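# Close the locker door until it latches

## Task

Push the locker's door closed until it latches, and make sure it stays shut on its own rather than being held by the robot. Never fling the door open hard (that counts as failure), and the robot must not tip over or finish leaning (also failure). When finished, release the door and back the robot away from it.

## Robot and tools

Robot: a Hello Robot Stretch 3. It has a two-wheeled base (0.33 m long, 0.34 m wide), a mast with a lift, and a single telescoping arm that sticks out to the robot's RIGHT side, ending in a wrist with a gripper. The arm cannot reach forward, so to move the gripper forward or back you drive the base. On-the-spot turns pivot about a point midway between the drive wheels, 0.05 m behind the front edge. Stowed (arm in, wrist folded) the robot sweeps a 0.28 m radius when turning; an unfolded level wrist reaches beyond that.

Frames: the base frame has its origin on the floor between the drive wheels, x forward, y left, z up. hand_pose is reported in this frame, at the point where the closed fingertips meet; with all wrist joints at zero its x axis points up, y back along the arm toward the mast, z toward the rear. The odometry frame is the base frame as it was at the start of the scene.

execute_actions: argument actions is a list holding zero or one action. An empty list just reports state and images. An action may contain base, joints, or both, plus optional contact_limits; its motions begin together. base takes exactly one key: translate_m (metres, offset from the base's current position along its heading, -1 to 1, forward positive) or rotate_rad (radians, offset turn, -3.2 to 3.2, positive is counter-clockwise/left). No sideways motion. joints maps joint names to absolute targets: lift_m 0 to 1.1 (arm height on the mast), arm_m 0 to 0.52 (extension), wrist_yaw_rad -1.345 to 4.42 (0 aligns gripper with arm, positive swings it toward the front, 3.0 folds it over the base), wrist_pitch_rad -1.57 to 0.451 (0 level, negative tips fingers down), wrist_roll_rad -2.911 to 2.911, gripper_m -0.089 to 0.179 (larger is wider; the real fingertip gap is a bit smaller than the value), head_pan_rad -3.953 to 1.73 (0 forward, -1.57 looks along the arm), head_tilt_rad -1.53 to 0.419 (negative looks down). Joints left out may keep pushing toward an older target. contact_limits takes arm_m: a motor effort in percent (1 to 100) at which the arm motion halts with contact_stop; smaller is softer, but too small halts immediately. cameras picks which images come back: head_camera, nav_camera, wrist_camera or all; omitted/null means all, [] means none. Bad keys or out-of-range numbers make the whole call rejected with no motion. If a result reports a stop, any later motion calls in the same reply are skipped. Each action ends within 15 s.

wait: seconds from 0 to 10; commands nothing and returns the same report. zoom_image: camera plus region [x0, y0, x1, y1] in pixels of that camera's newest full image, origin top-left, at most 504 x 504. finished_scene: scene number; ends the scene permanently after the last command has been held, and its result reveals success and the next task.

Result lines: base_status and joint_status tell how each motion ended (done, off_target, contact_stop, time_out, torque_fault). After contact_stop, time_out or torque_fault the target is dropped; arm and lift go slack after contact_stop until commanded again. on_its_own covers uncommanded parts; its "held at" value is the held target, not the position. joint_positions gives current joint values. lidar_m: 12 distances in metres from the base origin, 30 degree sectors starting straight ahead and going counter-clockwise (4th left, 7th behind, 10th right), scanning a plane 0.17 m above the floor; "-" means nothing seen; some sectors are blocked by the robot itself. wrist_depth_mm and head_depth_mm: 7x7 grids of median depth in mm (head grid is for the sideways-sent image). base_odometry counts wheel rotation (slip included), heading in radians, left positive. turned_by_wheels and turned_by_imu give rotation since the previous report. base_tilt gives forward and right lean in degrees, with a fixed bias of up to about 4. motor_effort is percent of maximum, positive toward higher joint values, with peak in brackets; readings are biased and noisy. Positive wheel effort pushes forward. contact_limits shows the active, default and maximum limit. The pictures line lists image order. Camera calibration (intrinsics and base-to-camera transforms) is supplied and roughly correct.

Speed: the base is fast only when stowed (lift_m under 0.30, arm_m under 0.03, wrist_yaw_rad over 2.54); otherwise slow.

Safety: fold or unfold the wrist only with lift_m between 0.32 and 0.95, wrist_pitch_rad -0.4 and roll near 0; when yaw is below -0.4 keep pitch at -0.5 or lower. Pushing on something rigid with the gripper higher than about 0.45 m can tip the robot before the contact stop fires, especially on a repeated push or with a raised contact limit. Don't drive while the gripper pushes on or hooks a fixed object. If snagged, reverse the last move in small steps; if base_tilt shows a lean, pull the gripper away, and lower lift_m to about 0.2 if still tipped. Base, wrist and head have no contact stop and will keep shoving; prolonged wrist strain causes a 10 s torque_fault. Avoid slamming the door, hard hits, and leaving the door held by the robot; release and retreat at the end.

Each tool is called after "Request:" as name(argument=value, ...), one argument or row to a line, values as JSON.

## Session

Request:
execute_actions(
  actions=[],
)

Scene clock: 0.00 s.
base_odometry: x=+0.000 y=+0.000 heading=+0.000 (m, m, rad; odometry frame)
turned_by_wheels: +0.000 (rad since the last result)
turned_by_imu: +0.000 (rad since the last result)
base_tilt: forward=+1.3 right=-1.0 (deg)
lidar_m: 1.29 1.41 2.11 2.71 2.92 2.18 1.88 2.63 2.08 1.60 1.68 1.31
head_depth_mm: 1220 1213 1210 1202 1198 1194 1188 / 1243 1222 1247 1239 1237 1226 1219 / 1272 1269 1263 1256 1258 1249 1239 / 1281 1292 1280 1272 1267 1272 1255 / 1311 1307 1301 1282 1290 1285 1270 / 1336 1327 1317 1317 1309 1303 1298 / 1353 1343 1333 1329 1336 1318 1319
base_status: not commanded
joint_positions: lift_m=+0.422 arm_m=+0.002 wrist_yaw_rad=+3.028 wrist_pitch_rad=-0.575 wrist_roll_rad=-0.014 gripper_m=+0.037 head_pan_rad=-0.013 head_tilt_rad=-0.017
joint_status: not commanded
motor_effort: left_wheel=-1 right_wheel=+1 lift_m=+43 arm_m=+0 wrist_yaw_rad=+0 wrist_pitch_rad=+5 wrist_roll_rad=+1 gripper_m=+0 head_pan_rad=+0 head_tilt_rad=+2 (%)
hand_pose: x=+0.0016 y=+0.0537 z=+0.4014 quat_wxyz=(+0.238, +0.683, +0.164, +0.671) (m; base frame)
wrist_depth_mm: - - - - - - - / - - - - - - - / 991 936 976 963 967 958 - / 795 795 - 785 801 805 792 / 687 680 682 679 672 684 678 / 584 586 591 592 585 579 592 / 520 531 - - 506 520 522
pictures: head_camera (sideways: a quarter turn clockwise sets it upright), nav_camera (sideways: a quarter turn counterclockwise sets it upright), wrist_camera
camera_calibration (this result's frames):
head_camera: T_world_to_cam=[[0.0145861, -0.00720257, -0.999868, 1.32187], [-0.00590778, 0.999956, -0.00728939, 0.018118], [0.999876, 0.00601332, 0.014543, -0.066121], [0, 0, 0, 1]] pos_world=[0.0469389, -0.00819867, 1.32279]
nav_camera: T_world_to_cam=[[0.0349839, 0.000264309, 0.999388, -1.26394], [-0.0180425, -0.999837, 0.000896012, 0.0478755], [0.999225, -0.0180628, -0.0349735, -0.00192986], [0, 0, 0, 1]] pos_world=[0.0470097, 0.0481669, 1.26306]
wrist_camera: T_world_to_cam=[[0.99833, -0.0571447, 0.00845835, -0.00303716], [-0.0313576, -0.659051, -0.751444, 0.379803], [0.0485155, 0.749924, -0.659742, 0.383441], [0, 0, 0, 1]] pos_world=[-0.00366099, -0.0374151, 0.538399]
Images, in order (width x height): head_camera 896x504, nav_camera 672x504, wrist_camera 644x364.

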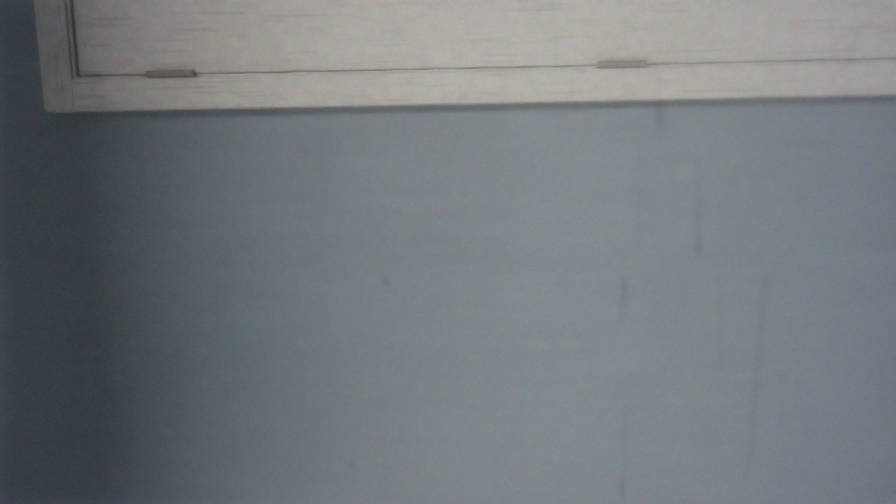

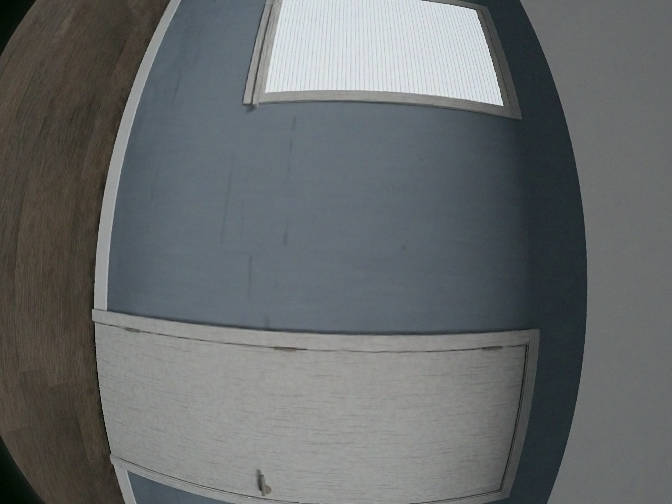

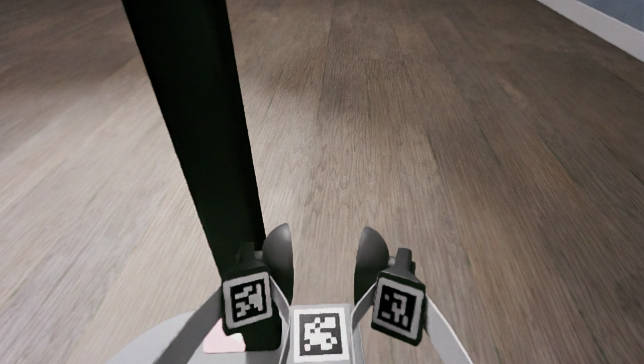

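Request:
execute_actions(
  actions=[
    {"joints": {"lift_m": 0.28, "wrist_pitch_rad": -0.4, "wrist_yaw_rad": 3.0, "wrist_roll_rad": 0.0, "gripper_m": 0.0, "head_pan_rad": -3.25, "head_tilt_rad": -0.35}},
  ],
  cameras=["head_camera", "nav_camera"],
)

Scene clock: 2.27 s.
base_odometry: x=+0.000 y=+0.000 heading=+0.000 (m, m, rad; odometry frame)
turned_by_wheels: +0.000 (rad since the last result)
turned_by_imu: +0.000 (rad since the last result)
base_tilt: forward=+1.3 right=-1.0 (deg)
lidar_m: 1.28 1.40 2.11 2.71 2.92 2.18 1.88 2.63 2.07 1.60 1.68 1.31
head_depth_mm: 2116 2249 2376 2539 2598 1921 1505 / 2062 2211 2344 2521 2433 1909 1520 / 1783 1882 2015 2161 2295 1943 1504 / 2172 2266 2413 2528 2657 1934 1520 / 2152 2301 2409 2557 2665 1957 1533 / 2175 2295 2415 2574 2714 1937 1519 / 2177 2279 2443 2535 2688 1956 1522
base_status: not commanded
joint_positions: lift_m=+0.281 arm_m=+0.002 wrist_yaw_rad=+3.002 wrist_pitch_rad=-0.421 wrist_roll_rad=-0.004 gripper_m=+0.000 head_pan_rad=-3.243 head_tilt_rad=-0.346
joint_status: all done
motor_effort: left_wheel=+0(0) right_wheel=+1(0) lift_m=+15(34) arm_m=+0(0) wrist_yaw_rad=-3(7) wrist_pitch_rad=+9(8) wrist_roll_rad=+2(3) gripper_m=-3(89) head_pan_rad=-4(52) head_tilt_rad=-2(24) (%)
hand_pose: x=+0.0098 y=+0.0750 z=+0.2929 quat_wxyz=(+0.195, +0.699, +0.100, +0.681) (m; base frame)
wrist_depth_mm: - - - - - - - / - - - - - - - / - - - - - - - / 741 744 755 736 728 734 745 / 600 610 612 628 612 598 608 / 511 508 - - 506 502 503 / 451 - - - 424 432 430
pictures: head_camera (sideways: a quarter turn clockwise sets it upright), nav_camera (sideways: a quarter turn counterclockwise sets it upright)
camera_calibration (this result's frames):
head_camera: T_world_to_cam=[[0.307631, -0.0241837, -0.951198, 1.2563], [-0.0809449, -0.996718, -0.000837732, 0.0101746], [-0.948056, 0.0772524, -0.308579, 0.366367], [0, 0, 0, 1]] pos_world=[-0.0383173, 0.0122205, 1.30805]
nav_camera: T_world_to_cam=[[-0.353604, 0.0351822, 0.934733, -1.17698], [0.10557, 0.994409, 0.00250813, 0.0450234], [-0.929419, 0.0995664, -0.355341, 0.426834], [0, 0, 0, 1]] pos_world=[-0.0242302, -0.0458613, 1.25172]
Images, in order (width x height): head_camera 896x504, nav_camera 672x504.

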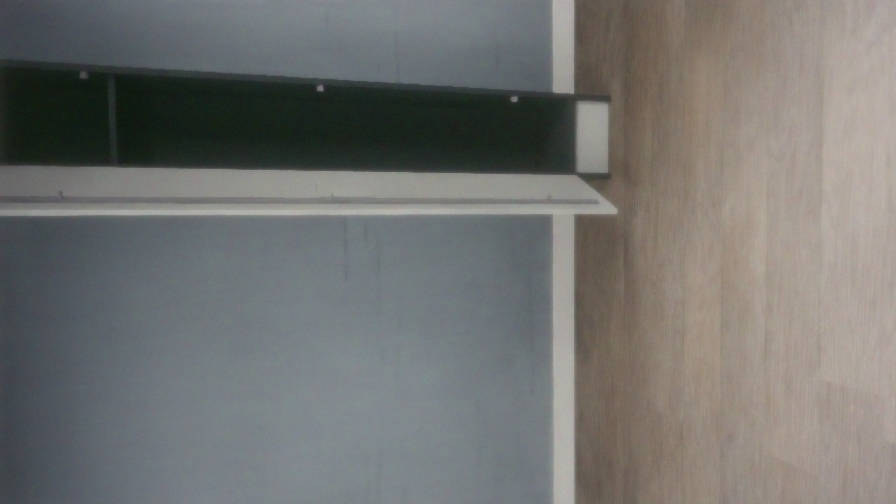

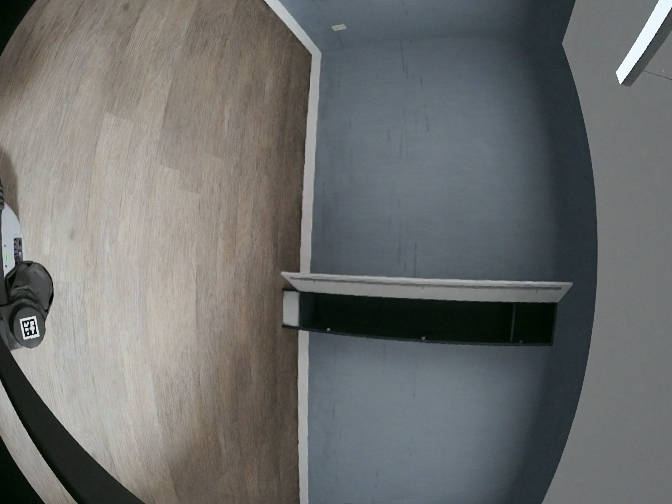

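Request:
execute_actions(
  actions=[
    {"base": {"translate_m": -0.9}, "joints": {"head_pan_rad": -3.45, "head_tilt_rad": -0.7}},
  ],
  cameras=["head_camera", "nav_camera"],
)

Scene clock: 8.43 s.
base_odometry: x=-0.900 y=+0.000 heading=+0.000 (m, m, rad; odometry frame)
turned_by_wheels: +0.000 (rad since the last result)
turned_by_imu: -0.005 (rad since the last result)
base_tilt: forward=+1.3 right=-1.0 (deg)
lidar_m: 2.17 2.36 2.85 2.81 2.00 0.99 0.99 1.67 1.97 1.95 1.66 2.21
head_depth_mm: 1398 1593 1809 2008 1677 1396 1195 / 1316 1403 1599 1910 1697 1394 1192 / 1353 1512 1689 1838 1679 1404 1201 / 878 1007 1212 1467 1636 1404 1201 / 1327 1473 1659 1901 1687 1414 1203 / 1301 1439 1626 1862 1708 1420 1211 / 1289 1428 1581 1809 1725 1423 1208
base_status: done
joint_positions: lift_m=+0.281 arm_m=+0.002 wrist_yaw_rad=+3.002 wrist_pitch_rad=-0.420 wrist_roll_rad=-0.004 gripper_m=+0.000 head_pan_rad=-3.443 head_tilt_rad=-0.692
joint_status: all done
motor_effort: left_wheel=+0(5) right_wheel=-1(6) lift_m=+16(16) arm_m=+0(0) wrist_yaw_rad=-3(3) wrist_pitch_rad=+9(9) wrist_roll_rad=+2(3) gripper_m=-2(3) head_pan_rad=-4(24) head_tilt_rad=-3(26) (%)
hand_pose: x=+0.0100 y=+0.0751 z=+0.2930 quat_wxyz=(+0.195, +0.699, +0.099, +0.681) (m; base frame)
wrist_depth_mm: - - - - - - - / - - - - - - - / - - - - - - - / 757 755 758 738 757 754 753 / 606 601 627 641 598 616 601 / 514 507 - - 509 509 502 / 449 - - - 433 436 437
pictures: head_camera (sideways: a quarter turn clockwise sets it upright), nav_camera (sideways: a quarter turn counterclockwise sets it upright)
camera_calibration (this result's frames):
head_camera: T_world_to_cam=[[0.587496, -0.175337, -0.790004, 1.04434], [-0.278498, -0.960418, 0.00605106, 0.00241241], [-0.759794, 0.21646, -0.613072, 0.761426], [0, 0, 0, 1]] pos_world=[-0.0343473, 0.0206108, 1.29183]
nav_camera: T_world_to_cam=[[-0.622368, 0.192777, 0.758614, -0.945667], [0.300228, 0.95386, 0.00391533, 0.0420054], [-0.722856, 0.230193, -0.651529, 0.810949], [0, 0, 0, 1]] pos_world=[-0.0149649, -0.0444399, 1.24559]
Images, in order (width x height): head_camera 896x504, nav_camera 672x504.

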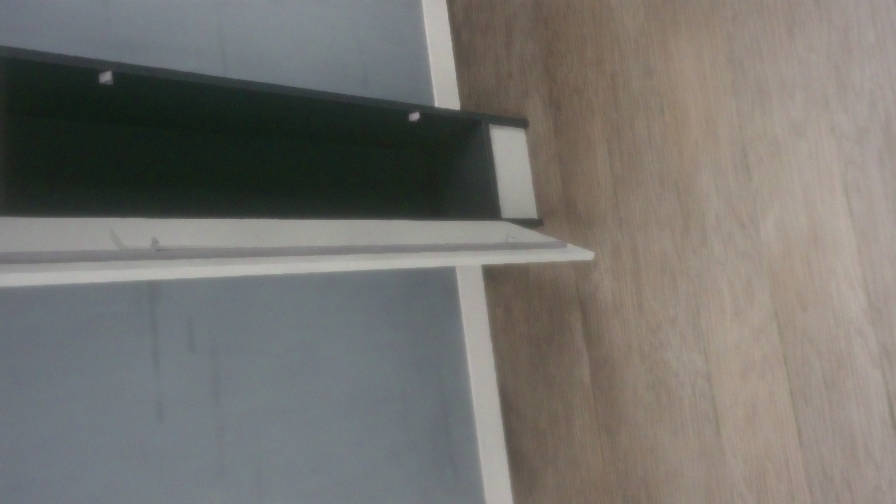

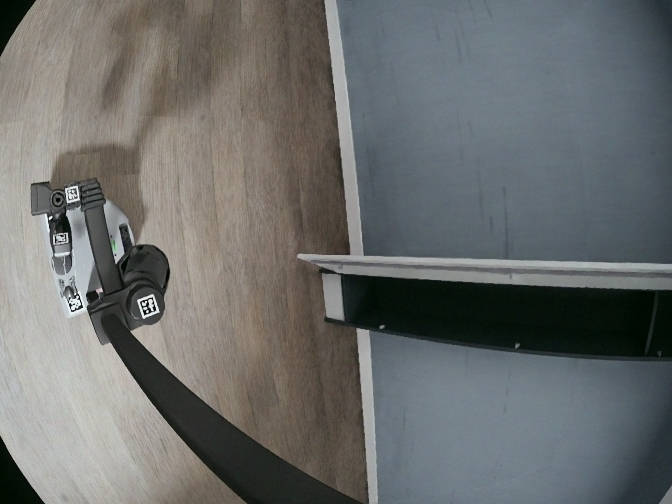

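Request:
execute_actions(
  actions=[
    {"base": {"translate_m": -0.65}, "joints": {"head_pan_rad": -1.95, "head_tilt_rad": -1.0}},
  ],
  cameras=[],
)

Request:
execute_actions(
  actions=[
    {"base": {"rotate_rad": -1.71}},
  ],
  cameras=["head_camera", "nav_camera"],
)

Scene clock: 12.67 s.
base_odometry: x=-1.550 y=+0.000 heading=+0.000 (m, m, rad; odometry frame)
turned_by_wheels: +0.000 (rad since the last result)
turned_by_imu: -0.003 (rad since the last result)
base_tilt: forward=+1.3 right=-0.9 (deg)
lidar_m: 2.81 3.03 2.92 2.57 0.80 0.40 0.92 0.99 1.47 1.88 1.97 2.86
head_depth_mm: 1531 1664 1744 1559 1375 1220 1113 / 1815 2014 1842 1581 1378 1226 1142 / 1842 2085 1842 1577 1371 1225 - / 1791 2057 1857 1576 1384 1227 - / 1745 2066 1830 1581 1389 1231 1095 / 1711 1977 1861 1606 1384 1236 1108 / 1667 1913 1863 1589 1388 1238 1118
base_status: done
joint_positions: lift_m=+0.281 arm_m=+0.002 wrist_yaw_rad=+3.002 wrist_pitch_rad=-0.420 wrist_roll_rad=-0.004 gripper_m=+0.000 head_pan_rad=-1.957 head_tilt_rad=-0.988
joint_status: all done
motor_effort: left_wheel=+0(6) right_wheel=+0(7) lift_m=+17(16) arm_m=+0(0) wrist_yaw_rad=-2(1) wrist_pitch_rad=+9(9) wrist_roll_rad=+2(3) gripper_m=-3(2) head_pan_rad=+3(51) head_tilt_rad=-5(26) (%)
hand_pose: x=+0.0100 y=+0.0751 z=+0.2930 quat_wxyz=(+0.195, +0.699, +0.099, +0.681) (m; base frame)
wrist_depth_mm: - - - - - - - / - - - - - - - / 734 - - - - - - / 711 746 757 752 759 751 748 / 612 620 633 629 602 618 607 / 509 503 - - 504 507 504 / 445 - - - 425 433 436
pictures: none
No camera images: the call's "cameras" was empty. Leave "cameras" out to get every camera's image.

Scene clock: 15.10 s.
base_odometry: x=-1.550 y=+0.000 heading=-1.710 (m, m, rad; odometry frame)
turned_by_wheels: -1.710 (rad since the last result)
turned_by_imu: -1.677 (rad since the last result)
base_tilt: forward=+1.3 right=-0.9 (deg)
lidar_m: 1.88 1.93 1.98 2.81 2.92 3.01 2.87 1.35 0.40 0.92 0.95 1.26
head_depth_mm: 863 950 1134 1534 1374 1222 1118 / 357 1002 1243 1393 1385 1228 1142 / 641 720 681 928 1341 1221 - / 812 964 1187 1490 1372 1231 - / 863 1007 1207 1488 1390 1227 1098 / 829 956 1132 1413 1384 1240 1113 / 796 914 1077 1315 1398 1243 1120
base_status: done
joint_positions: lift_m=+0.281 arm_m=+0.002 wrist_yaw_rad=+3.002 wrist_pitch_rad=-0.420 wrist_roll_rad=-0.004 gripper_m=+0.000 head_pan_rad=-1.956 head_tilt_rad=-0.988
joint_status: not commanded
motor_effort: left_wheel=+2(9) right_wheel=-3(7) lift_m=+16(16) arm_m=+0(0) wrist_yaw_rad=-2(3) wrist_pitch_rad=+9(9) wrist_roll_rad=+2(2) gripper_m=-2(3) head_pan_rad=+4(4) head_tilt_rad=-5(5) (%)
hand_pose: x=+0.0100 y=+0.0751 z=+0.2930 quat_wxyz=(+0.195, +0.699, +0.099, +0.681) (m; base frame)
wrist_depth_mm: - - - - - - - / - - - - - - - / - - - - - - - / 744 763 745 740 764 740 758 / 608 604 622 631 595 598 613 / 508 508 - - 510 510 511 / 444 - - - 435 434 429
pictures: head_camera (sideways: a quarter turn clockwise sets it upright), nav_camera (sideways: a quarter turn counterclockwise sets it upright)
camera_calibration (this result's frames):
head_camera: T_world_to_cam=[[0.300842, 0.759652, -0.576562, 0.767947], [0.932618, -0.360685, 0.0114042, -0.0119412], [-0.199294, -0.541142, -0.816974, 1.02319], [0, 0, 0, 1]] pos_world=[-0.015979, -0.0339897, 1.27882]
nav_camera: T_world_to_cam=[[-0.317073, -0.782888, 0.535304, -0.656554], [-0.925723, 0.378174, 0.00475524, 0.0483919], [-0.206161, -0.494035, -0.844646, 1.05892], [0, 0, 0, 1]] pos_world=[0.0549302, -0.00916294, 1.24564]
Images, in order (width x height): head_camera 896x504, nav_camera 672x504.

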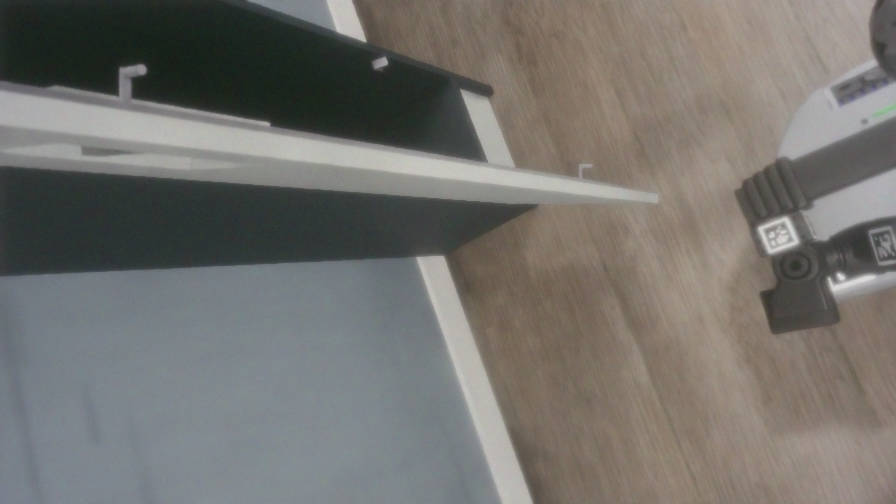

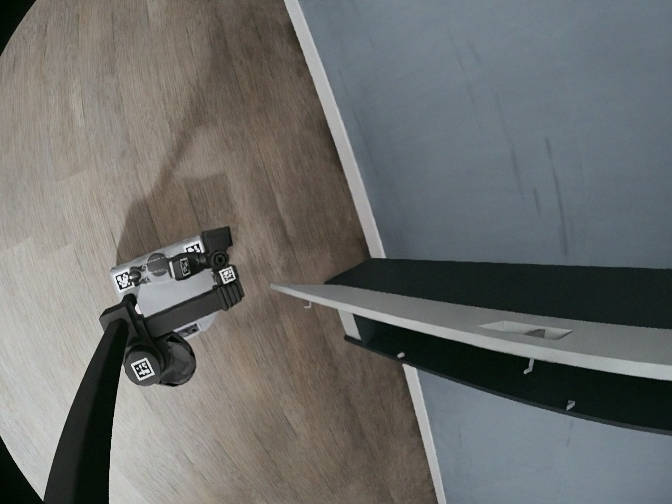

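Request:
execute_actions(
  actions=[
    {"joints": {"lift_m": 0.335, "arm_m": 0.05}},
  ],
  cameras=[],
)

Request:
execute_actions(
  actions=[
    {"joints": {"wrist_yaw_rad": -0.3}},
  ],
  cameras=["head_camera", "wrist_camera"],
)

Scene clock: 16.97 s.
base_odometry: x=-1.550 y=+0.000 heading=-1.710 (m, m, rad; odometry frame)
turned_by_wheels: +0.000 (rad since the last result)
turned_by_imu: +0.000 (rad since the last result)
base_tilt: forward=+1.4 right=-0.9 (deg)
lidar_m: 1.88 1.94 1.97 2.81 2.93 3.01 2.88 1.34 0.40 0.92 0.94 1.27
head_depth_mm: 862 950 1131 1538 1371 1218 1114 / 358 1000 1246 1381 1368 1219 1140 / 638 721 684 932 1335 1246 - / 814 961 1181 1483 1379 1277 - / 859 1010 1209 1496 1388 1260 1108 / 829 958 1140 1408 1395 1233 1109 / 795 912 1080 1305 1391 1247 1116
base_status: not commanded
joint_positions: lift_m=+0.334 arm_m=+0.050 wrist_yaw_rad=+3.002 wrist_pitch_rad=-0.420 wrist_roll_rad=-0.004 gripper_m=+0.000 head_pan_rad=-1.956 head_tilt_rad=-0.988
joint_status: all done
motor_effort: left_wheel=+2(1) right_wheel=-3(3) lift_m=+67(70) arm_m=+4(3) wrist_yaw_rad=-3(1) wrist_pitch_rad=+9(9) wrist_roll_rad=+2(2) gripper_m=-2(2) head_pan_rad=+4(4) head_tilt_rad=-5(5) (%)
hand_pose: x=+0.0100 y=+0.0275 z=+0.3465 quat_wxyz=(+0.195, +0.699, +0.099, +0.681) (m; base frame)
wrist_depth_mm: - - - - - - - / - - - - - - - / - - - - - - - / 857 841 851 841 827 843 855 / 680 692 680 717 679 668 685 / 579 571 - - 561 574 569 / 497 - - - 480 491 490
pictures: none
No camera images: the call's "cameras" was empty. Leave "cameras" out to get every camera's image.

Scene clock: 19.60 s.
base_odometry: x=-1.550 y=+0.000 heading=-1.710 (m, m, rad; odometry frame)
turned_by_wheels: +0.000 (rad since the last result)
turned_by_imu: +0.000 (rad since the last result)
base_tilt: forward=+1.3 right=-0.9 (deg)
lidar_m: 1.88 1.93 1.97 2.81 2.92 3.01 2.88 1.35 0.40 0.92 0.95 1.27
head_depth_mm: 865 945 1128 1535 1366 1223 1116 / 359 997 1246 1382 1378 1223 1144 / 637 719 683 926 1330 1249 - / 811 966 1175 1484 1386 1270 - / 864 1006 1213 1493 1386 1240 1106 / 829 959 1147 1411 1385 1230 1114 / 795 915 1079 1312 1396 1230 1116
base_status: not commanded
joint_positions: lift_m=+0.334 arm_m=+0.050 wrist_yaw_rad=-0.297 wrist_pitch_rad=-0.420 wrist_roll_rad=-0.003 gripper_m=+0.000 head_pan_rad=-1.956 head_tilt_rad=-0.988
joint_status: all done
motor_effort: left_wheel=+3(2) right_wheel=-3(3) lift_m=+67(67) arm_m=+3(4) wrist_yaw_rad=-3(4) wrist_pitch_rad=+9(9) wrist_roll_rad=+2(2) gripper_m=-3(2) head_pan_rad=+4(3) head_tilt_rad=-4(5) (%)
hand_pose: x=-0.0872 y=-0.4089 z=+0.3465 quat_wxyz=(+0.663, +0.044, -0.705, -0.248) (m; base frame)
wrist_depth_mm: 478 509 540 585 486 312 175 / 511 539 586 623 510 296 172 / 555 579 615 696 543 288 168 / 590 630 667 724 566 277 164 / 634 649 678 709 584 264 160 / 565 573 574 - 568 257 157 / 491 492 482 480 489 246 152
pictures: head_camera (sideways: a quarter turn clockwise sets it upright), wrist_camera
camera_calibration (this result's frames):
head_camera: T_world_to_cam=[[0.300842, 0.759652, -0.576562, 0.767947], [0.932618, -0.360685, 0.0114042, -0.0119412], [-0.199294, -0.541143, -0.816974, 1.02319], [0, 0, 0, 1]] pos_world=[-0.015979, -0.0339897, 1.27882]
wrist_camera: T_world_to_cam=[[-0.969525, 0.244892, 0.00697908, 0.0120994], [0.125298, 0.520132, -0.844845, 0.559118], [-0.210526, -0.818224, -0.534966, -0.00857705], [0, 0, 0, 1]] pos_world=[-0.0601315, -0.300796, 0.467695]
Images, in order (width x height): head_camera 896x504, wrist_camera 644x364.

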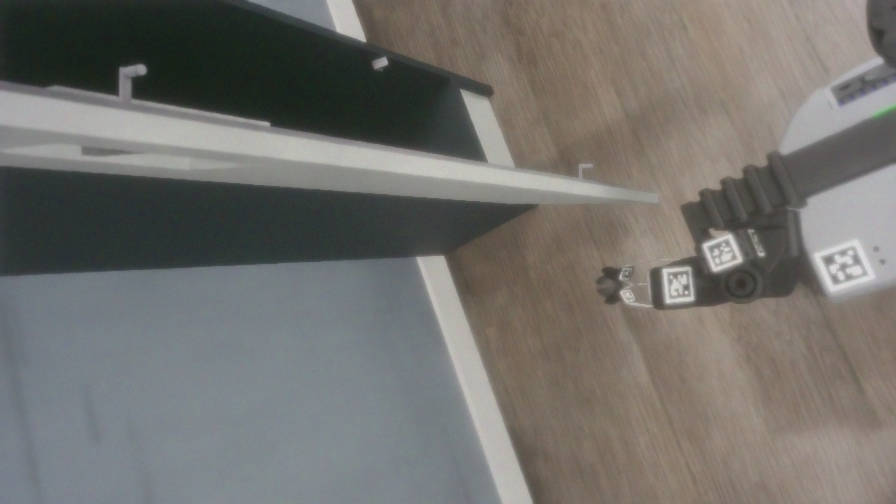

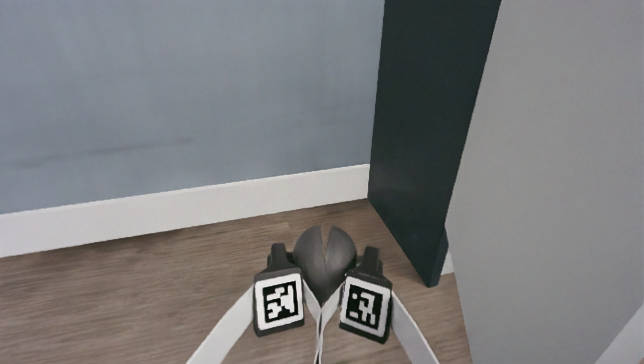

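Request:
execute_actions(
  actions=[
    {"base": {"translate_m": -0.38}, "joints": {"wrist_yaw_rad": -0.39, "wrist_pitch_rad": 0.0, "arm_m": 0.07, "lift_m": 0.30, "head_pan_rad": -1.7}},
  ],
  cameras=["head_camera", "wrist_camera"],
)

Scene clock: 24.87 s.
base_odometry: x=-1.497 y=+0.376 heading=-1.710 (m, m, rad; odometry frame)
turned_by_wheels: +0.000 (rad since the last result)
turned_by_imu: -0.002 (rad since the last result)
base_tilt: forward=+1.3 right=-0.9 (deg)
lidar_m: 2.26 2.25 2.93 2.82 2.91 2.62 2.50 1.36 0.47 0.49 0.96 1.28
head_depth_mm: 399 1043 1301 1526 1374 1228 1103 / 415 483 574 1476 1374 1221 1136 / 463 541 610 767 1031 1259 - / 475 560 664 849 1184 1233 1137 / 489 586 727 1024 1355 1230 1101 / 537 936 1153 1451 1385 1235 1119 / 809 943 1130 1418 1391 1230 1115
base_status: done
joint_positions: lift_m=+0.301 arm_m=+0.070 wrist_yaw_rad=-0.388 wrist_pitch_rad=-0.024 wrist_roll_rad=-0.003 gripper_m=+0.000 head_pan_rad=-1.707 head_tilt_rad=-0.988
joint_status: all done
motor_effort: left_wheel=+2(3) right_wheel=-2(17) lift_m=+16(58) arm_m=+4(3) wrist_yaw_rad=-3(19) wrist_pitch_rad=+11(10) wrist_roll_rad=+2(2) gripper_m=-3(3) head_pan_rad=+3(25) head_tilt_rad=-5(4) (%)
hand_pose: x=-0.1181 y=-0.4511 z=+0.4093 quat_wxyz=(+0.693, -0.127, -0.694, -0.145) (m; base frame)
wrist_depth_mm: 230 207 188 172 159 759 866 / 236 213 194 176 162 785 898 / 244 220 198 182 166 817 947 / 375 228 204 187 171 838 - / 496 235 211 189 174 865 - / 515 243 220 - 178 883 - / 524 251 223 202 180 746 751
pictures: head_camera (sideways: a quarter turn clockwise sets it upright), wrist_camera
camera_calibration (this result's frames):
head_camera: T_world_to_cam=[[0.103903, 0.81042, -0.576562, 0.769148], [0.992808, -0.119173, 0.0114042, -0.0123084], [-0.0594686, -0.5736, -0.816974, 1.02233], [0, 0, 0, 1]] pos_world=[-0.00690021, -0.0383898, 1.27882]
wrist_camera: T_world_to_cam=[[-0.94106, 0.337265, 0.025679, 0.0294248], [0.0329119, 0.166863, -0.985431, 0.525287], [-0.336636, -0.926504, -0.168128, -0.229949], [0, 0, 0, 1]] pos_world=[-0.0670068, -0.310623, 0.478217]
Images, in order (width x height): head_camera 896x504, wrist_camera 644x364.

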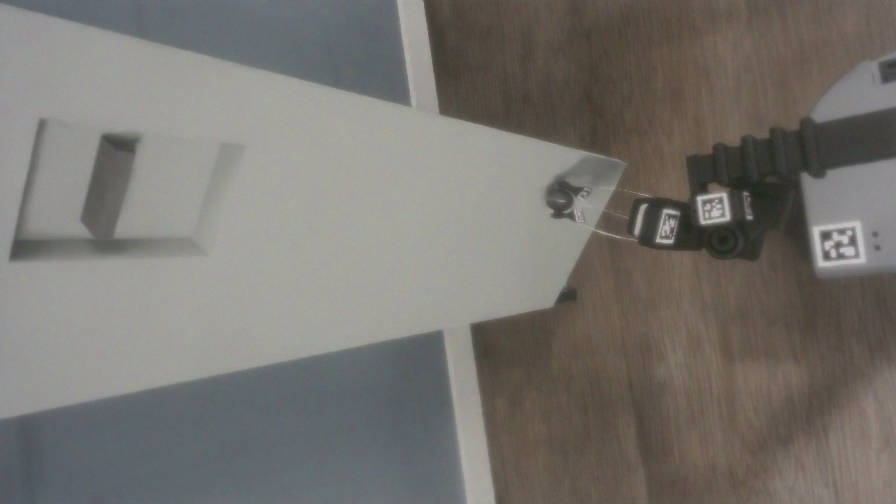

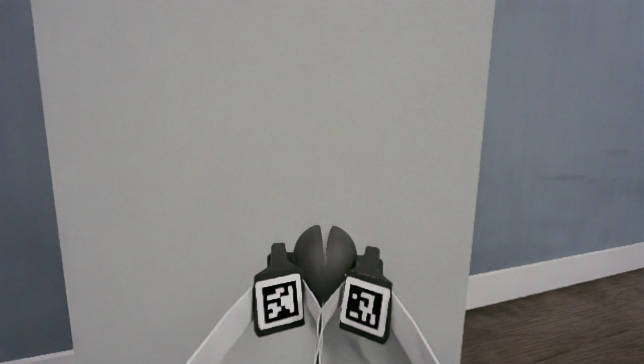

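Request:
execute_actions(
  actions=[
    {"base": {"translate_m": -0.17}, "joints": {"wrist_yaw_rad": 0.0, "arm_m": 0.10, "head_pan_rad": -1.55}},
  ],
  cameras=["head_camera", "wrist_camera"],
)

Scene clock: 27.90 s.
base_odometry: x=-1.474 y=+0.545 heading=-1.710 (m, m, rad; odometry frame)
turned_by_wheels: +0.000 (rad since the last result)
turned_by_imu: -0.001 (rad since the last result)
base_tilt: forward=+1.3 right=-1.0 (deg)
lidar_m: 2.42 2.38 2.94 2.82 2.91 2.45 2.33 1.37 0.98 0.51 0.61 1.29
head_depth_mm: 846 994 1209 1486 1378 1216 1099 / 826 991 1202 1483 1374 1245 1125 / 450 526 659 917 1358 - - / 492 576 673 863 1193 1219 1136 / 506 586 716 930 1341 1238 1105 / 509 611 771 1503 1396 1230 1111 / 534 964 1208 1500 1399 1239 1115
base_status: done
joint_positions: lift_m=+0.301 arm_m=+0.100 wrist_yaw_rad=+0.002 wrist_pitch_rad=-0.024 wrist_roll_rad=-0.003 gripper_m=+0.000 head_pan_rad=-1.557 head_tilt_rad=-0.988
joint_status: all done
motor_effort: left_wheel=+2(4) right_wheel=-3(14) lift_m=+16(15) arm_m=+4(5) wrist_yaw_rad=-3(19) wrist_pitch_rad=+11(11) wrist_roll_rad=+2(2) gripper_m=-4(4) head_pan_rad=+3(21) head_tilt_rad=-5(5) (%)
hand_pose: x=-0.0209 y=-0.5001 z=+0.4094 quat_wxyz=(+0.708, +0.009, -0.706, -0.008) (m; base frame)
wrist_depth_mm: 253 221 192 172 159 540 535 / 263 227 198 175 164 554 549 / 426 235 204 179 169 556 561 / 598 244 211 184 173 576 584 / 615 251 215 187 177 588 596 / 616 263 227 - 608 610 613 / 639 268 230 202 622 620 620
pictures: head_camera (sideways: a quarter turn clockwise sets it upright), wrist_camera
camera_calibration (this result's frames):
head_camera: T_world_to_cam=[[-0.0183929, 0.816847, -0.576561, 0.769894], [0.999468, 0.0305545, 0.0114042, -0.012349], [0.026932, -0.576045, -0.816974, 1.02181], [0, 0, 0, 1]] pos_world=[-0.00101629, -0.0399016, 1.27882]
wrist_camera: T_world_to_cam=[[-0.998621, -0.0458085, 0.0256398, -0.0553407], [-0.0329427, 0.166558, -0.985481, 0.528833], [0.0408729, -0.984967, -0.167838, -0.264098], [0, 0, 0, 1]] pos_world=[-0.0270488, -0.350745, 0.478248]
Images, in order (width x height): head_camera 896x504, wrist_camera 644x364.

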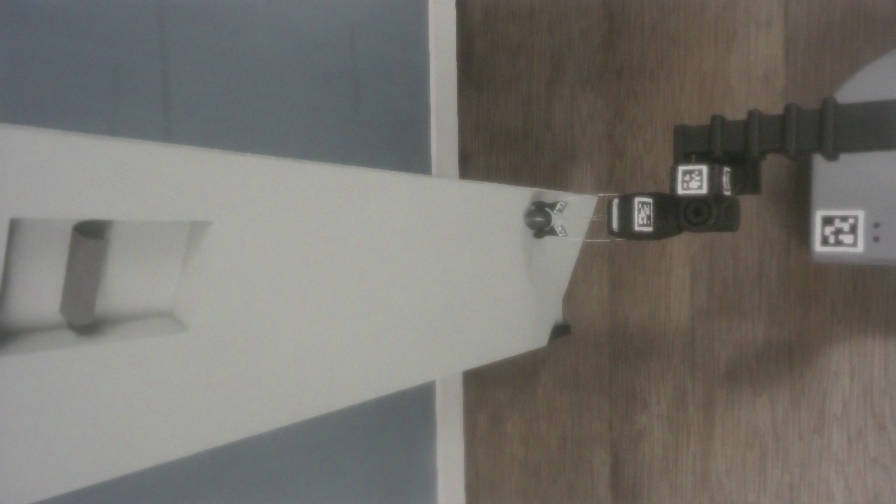

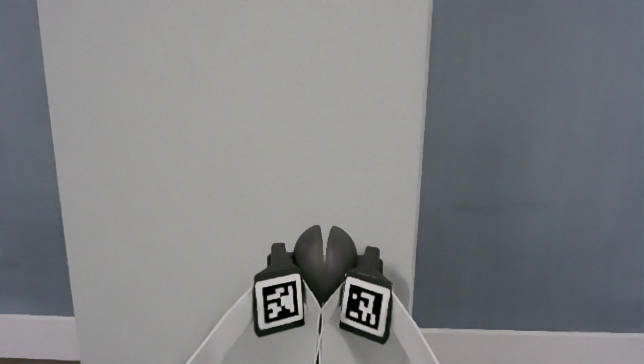

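Request:
execute_actions(
  actions=[
    {"joints": {"arm_m": 0.20}, "contact_limits": {"arm_m": 25}},
  ],
  cameras=["head_camera", "wrist_camera"],
)

Scene clock: 30.17 s.
base_odometry: x=-1.474 y=+0.545 heading=-1.710 (m, m, rad; odometry frame)
turned_by_wheels: +0.000 (rad since the last result)
turned_by_imu: -0.001 (rad since the last result)
base_tilt: forward=+1.3 right=-0.9 (deg)
lidar_m: 2.43 2.38 2.93 2.82 2.91 2.44 2.33 1.37 0.98 0.61 0.64 1.29
head_depth_mm: 848 996 1213 1498 1376 1224 1097 / 823 995 1215 1482 1375 1229 1126 / 546 637 799 1117 1378 1203 - / 570 636 773 990 1326 1229 1129 / 554 636 774 996 1339 1235 1107 / 541 636 802 1481 1389 1230 1111 / 542 966 1200 1492 1400 1244 1118
base_status: not commanded
joint_positions: lift_m=+0.301 arm_m=+0.200 wrist_yaw_rad=-0.005 wrist_pitch_rad=-0.024 wrist_roll_rad=-0.003 gripper_m=+0.000 head_pan_rad=-1.557 head_tilt_rad=-0.989
joint_status: all done
motor_effort: left_wheel=+0(1) right_wheel=+0(6) lift_m=+15(16) arm_m=+4(11) wrist_yaw_rad=+6(8) wrist_pitch_rad=+11(12) wrist_roll_rad=+2(2) gripper_m=-4(2) head_pan_rad=+4(4) head_tilt_rad=-5(5) (%)
contact_limits: arm_m 25 (drawing in: default 16, maximum 26; extending or still: default 22, maximum 36)
hand_pose: x=-0.0226 y=-0.6001 z=+0.4093 quat_wxyz=(+0.708, +0.007, -0.706, -0.010) (m; base frame)
wrist_depth_mm: 165 163 161 160 159 445 452 / 169 168 167 165 163 466 454 / 173 173 170 169 167 471 478 / 178 177 175 174 172 488 481 / 184 182 179 178 177 496 493 / 189 187 184 - 182 512 503 / 193 193 191 190 355 532 523
pictures: head_camera (sideways: a quarter turn clockwise sets it upright), wrist_camera
camera_calibration (this result's frames):
head_camera: T_world_to_cam=[[-0.0184706, 0.817269, -0.57596, 0.769111], [0.999465, 0.0306339, 0.0114164, -0.0123649], [0.0269742, -0.575441, -0.817398, 1.02236], [0, 0, 0, 1]] pos_world=[-0.00101302, -0.0398852, 1.27879]
wrist_camera: T_world_to_cam=[[-0.998909, -0.0390487, 0.025628, -0.0575917], [-0.03181, 0.166975, -0.985448, 0.545633], [0.0342012, -0.985188, -0.168035, -0.362675], [0, 0, 0, 1]] pos_world=[-0.0277683, -0.450659, 0.478227]
Images, in order (width x height): head_camera 896x504, wrist_camera 644x364.

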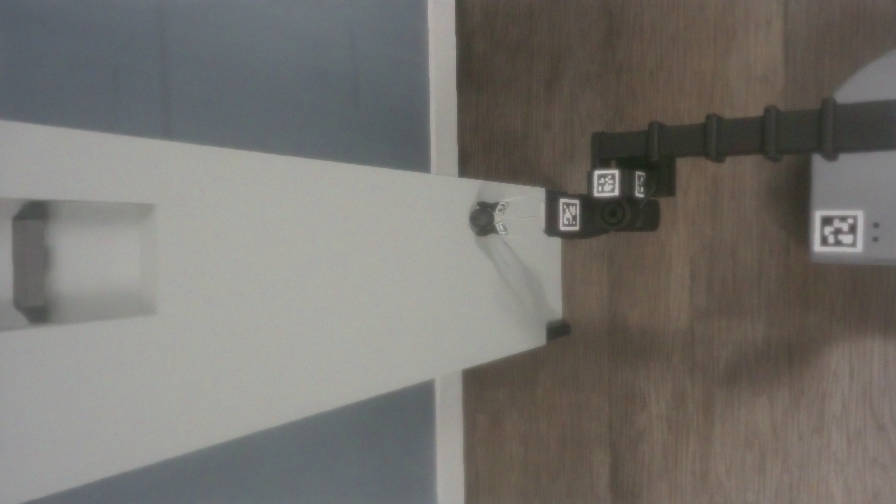

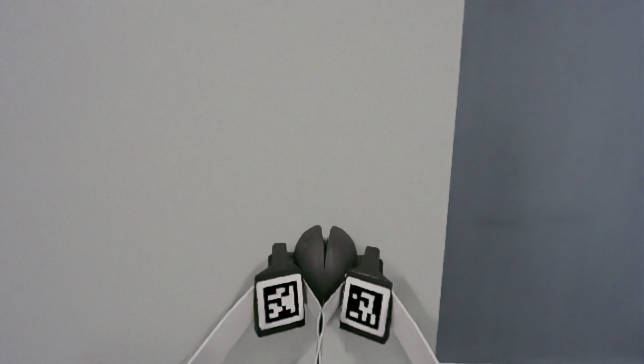

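Request:
execute_actions(
  actions=[
    {"joints": {"arm_m": 0.215, "head_tilt_rad": -0.8}, "contact_limits": {"arm_m": 20}},
  ],
  cameras=["head_camera", "wrist_camera"],
)

Scene clock: 31.57 s.
base_odometry: x=-1.474 y=+0.545 heading=-1.710 (m, m, rad; odometry frame)
turned_by_wheels: +0.000 (rad since the last result)
turned_by_imu: -0.002 (rad since the last result)
base_tilt: forward=+1.3 right=-1.0 (deg)
lidar_m: 2.43 2.39 2.93 2.82 2.91 2.45 2.33 1.37 0.98 0.62 0.63 1.29
head_depth_mm: 789 898 1044 1241 1459 1320 1142 / 779 895 1048 1239 1456 1313 1144 / 508 586 669 818 1057 1319 1133 / 507 596 677 797 983 1270 1153 / 507 588 669 797 982 1269 1148 / 508 577 668 817 1449 1331 1159 / 508 600 1041 1243 1481 1327 1163
base_status: not commanded
joint_positions: lift_m=+0.301 arm_m=+0.203 wrist_yaw_rad=+0.000 wrist_pitch_rad=-0.025 wrist_roll_rad=-0.003 gripper_m=+0.000 head_pan_rad=-1.557 head_tilt_rad=-0.804
joint_status: arm_m contact_stop (moved +0.004 of +0.015); the others done
on_its_own: arm_m is slack since a contact_stop, until your next command for it (your +0.215 is given up)
motor_effort: left_wheel=+1(2) right_wheel=-1(8) lift_m=+16(16) arm_m=+0(23) wrist_yaw_rad=-2(8) wrist_pitch_rad=+11(13) wrist_roll_rad=+2(2) gripper_m=-3(5) head_pan_rad=+3(4) head_tilt_rad=+2(19) (%)
contact_limits: arm_m 20 (drawing in: default 16, maximum 26; extending or still: default 22, maximum 36)
hand_pose: x=-0.0213 y=-0.6037 z=+0.4091 quat_wxyz=(+0.708, +0.009, -0.706, -0.009) (m; base frame)
wrist_depth_mm: 162 163 161 160 159 444 440 / 167 168 165 164 162 452 450 / 172 171 170 169 167 466 473 / 176 176 174 173 173 481 483 / 182 180 179 177 177 498 496 / 187 187 184 - 183 506 508 / 193 191 191 190 359 520 520
pictures: head_camera (sideways: a quarter turn clockwise sets it upright), wrist_camera
camera_calibration (this result's frames):
head_camera: T_world_to_cam=[[-0.016791, 0.697077, -0.7168, 0.952615], [0.99944, 0.0324611, 0.00815604, -0.00812247], [0.0289535, -0.716261, -0.697231, 0.866085], [0, 0, 0, 1]] pos_world=[-0.000962876, -0.0434392, 1.28676]
wrist_camera: T_world_to_cam=[[-0.998698, -0.0441203, 0.0255909, -0.0594771], [-0.0326534, 0.167633, -0.985309, 0.546385], [0.0391822, -0.984862, -0.168856, -0.36565], [0, 0, 0, 1]] pos_world=[-0.0272314, -0.454331, 0.478138]
Images, in order (width x height): head_camera 896x504, wrist_camera 644x364.

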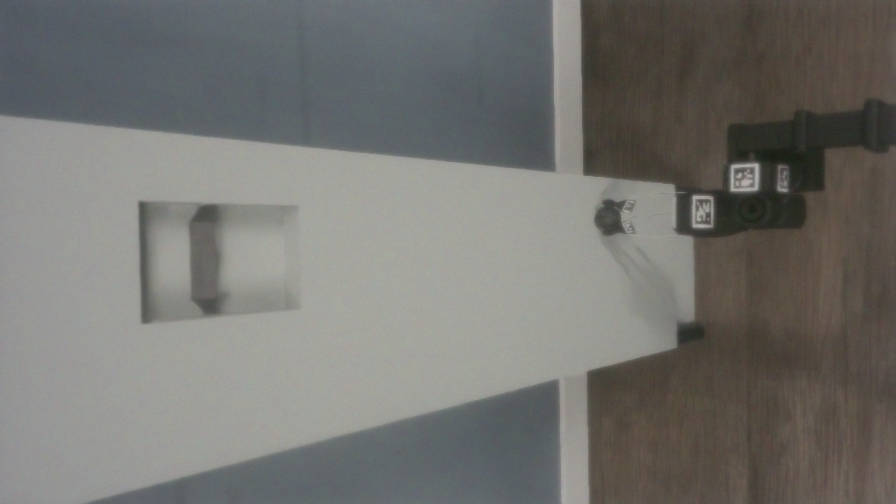

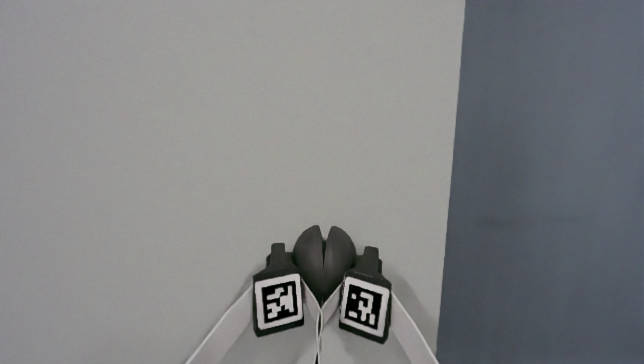

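Request:
execute_actions(
  actions=[
    {"base": {"translate_m": -0.22}, "joints": {"arm_m": 0.005, "head_pan_rad": -1.2, "head_tilt_rad": -0.7}},
  ],
  cameras=["head_camera"],
)

Scene clock: 35.07 s.
base_odometry: x=-1.444 y=+0.763 heading=-1.710 (m, m, rad; odometry frame)
turned_by_wheels: +0.000 (rad since the last result)
turned_by_imu: -0.001 (rad since the last result)
base_tilt: forward=+1.3 right=-1.0 (deg)
lidar_m: 2.65 2.56 2.92 2.82 2.90 2.21 2.11 1.38 0.99 0.64 0.64 1.29
head_depth_mm: 751 832 938 1065 1231 1354 1188 / 541 681 910 1082 1296 1389 1214 / 519 579 660 760 909 1157 1187 / 538 603 713 791 941 1152 1203 / 555 625 717 836 1000 1306 1207 / 576 652 776 1336 1585 1403 1202 / 923 1052 1218 1447 1637 1402 1202
base_status: done
joint_positions: lift_m=+0.301 arm_m=+0.005 wrist_yaw_rad=+0.001 wrist_pitch_rad=-0.023 wrist_roll_rad=-0.003 gripper_m=+0.000 head_pan_rad=-1.207 head_tilt_rad=-0.705
joint_status: all done
motor_effort: left_wheel=+1(2) right_wheel=-1(7) lift_m=+16(16) arm_m=-3(3) wrist_yaw_rad=-1(2) wrist_pitch_rad=+11(11) wrist_roll_rad=+2(2) gripper_m=-3(3) head_pan_rad=+4(31) head_tilt_rad=+3(15) (%)
hand_pose: x=-0.0211 y=-0.4060 z=+0.4095 quat_wxyz=(+0.708, +0.009, -0.706, -0.008) (m; base frame)
wrist_depth_mm: 352 352 466 636 628 626 632 / 364 364 478 646 649 638 653 / 375 376 477 670 666 675 653 / 384 382 485 679 671 680 668 / 396 391 490 695 699 706 687 / 401 401 438 - 715 701 697 / 414 417 537 699 715 704 707
pictures: head_camera (sideways: a quarter turn clockwise sets it upright)
camera_calibration (this result's frames):
head_camera: T_world_to_cam=[[-0.228262, 0.579885, -0.782068, 1.03897], [0.927563, 0.373613, 0.00629752, -0.00526535], [0.295842, -0.72398, -0.623162, 0.768111], [0, 0, 0, 1]] pos_world=[0.0148021, -0.0444206, 1.29124]
Images, in order (width x height): head_camera 896x504.

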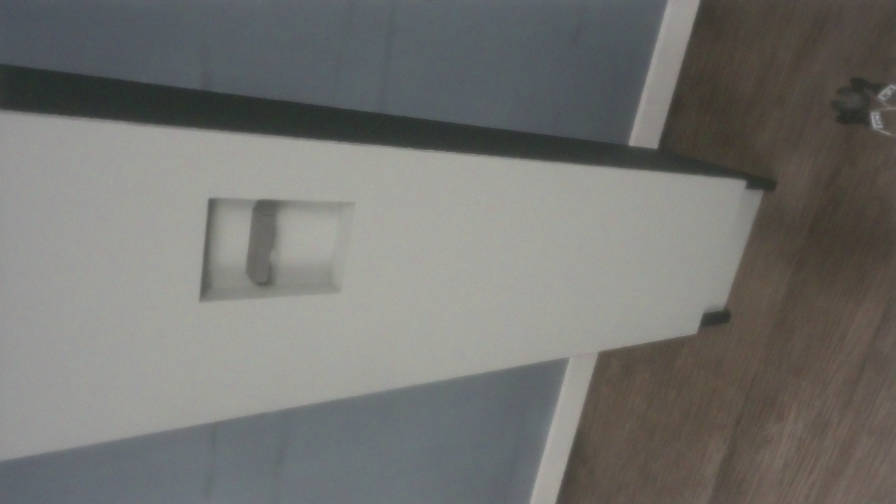

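The door is shut flush, the handle has dropped into the latched position, and the robot is clear.

Request:
finished_scene(
  scene=2,
)

The scene is finished: the task was done.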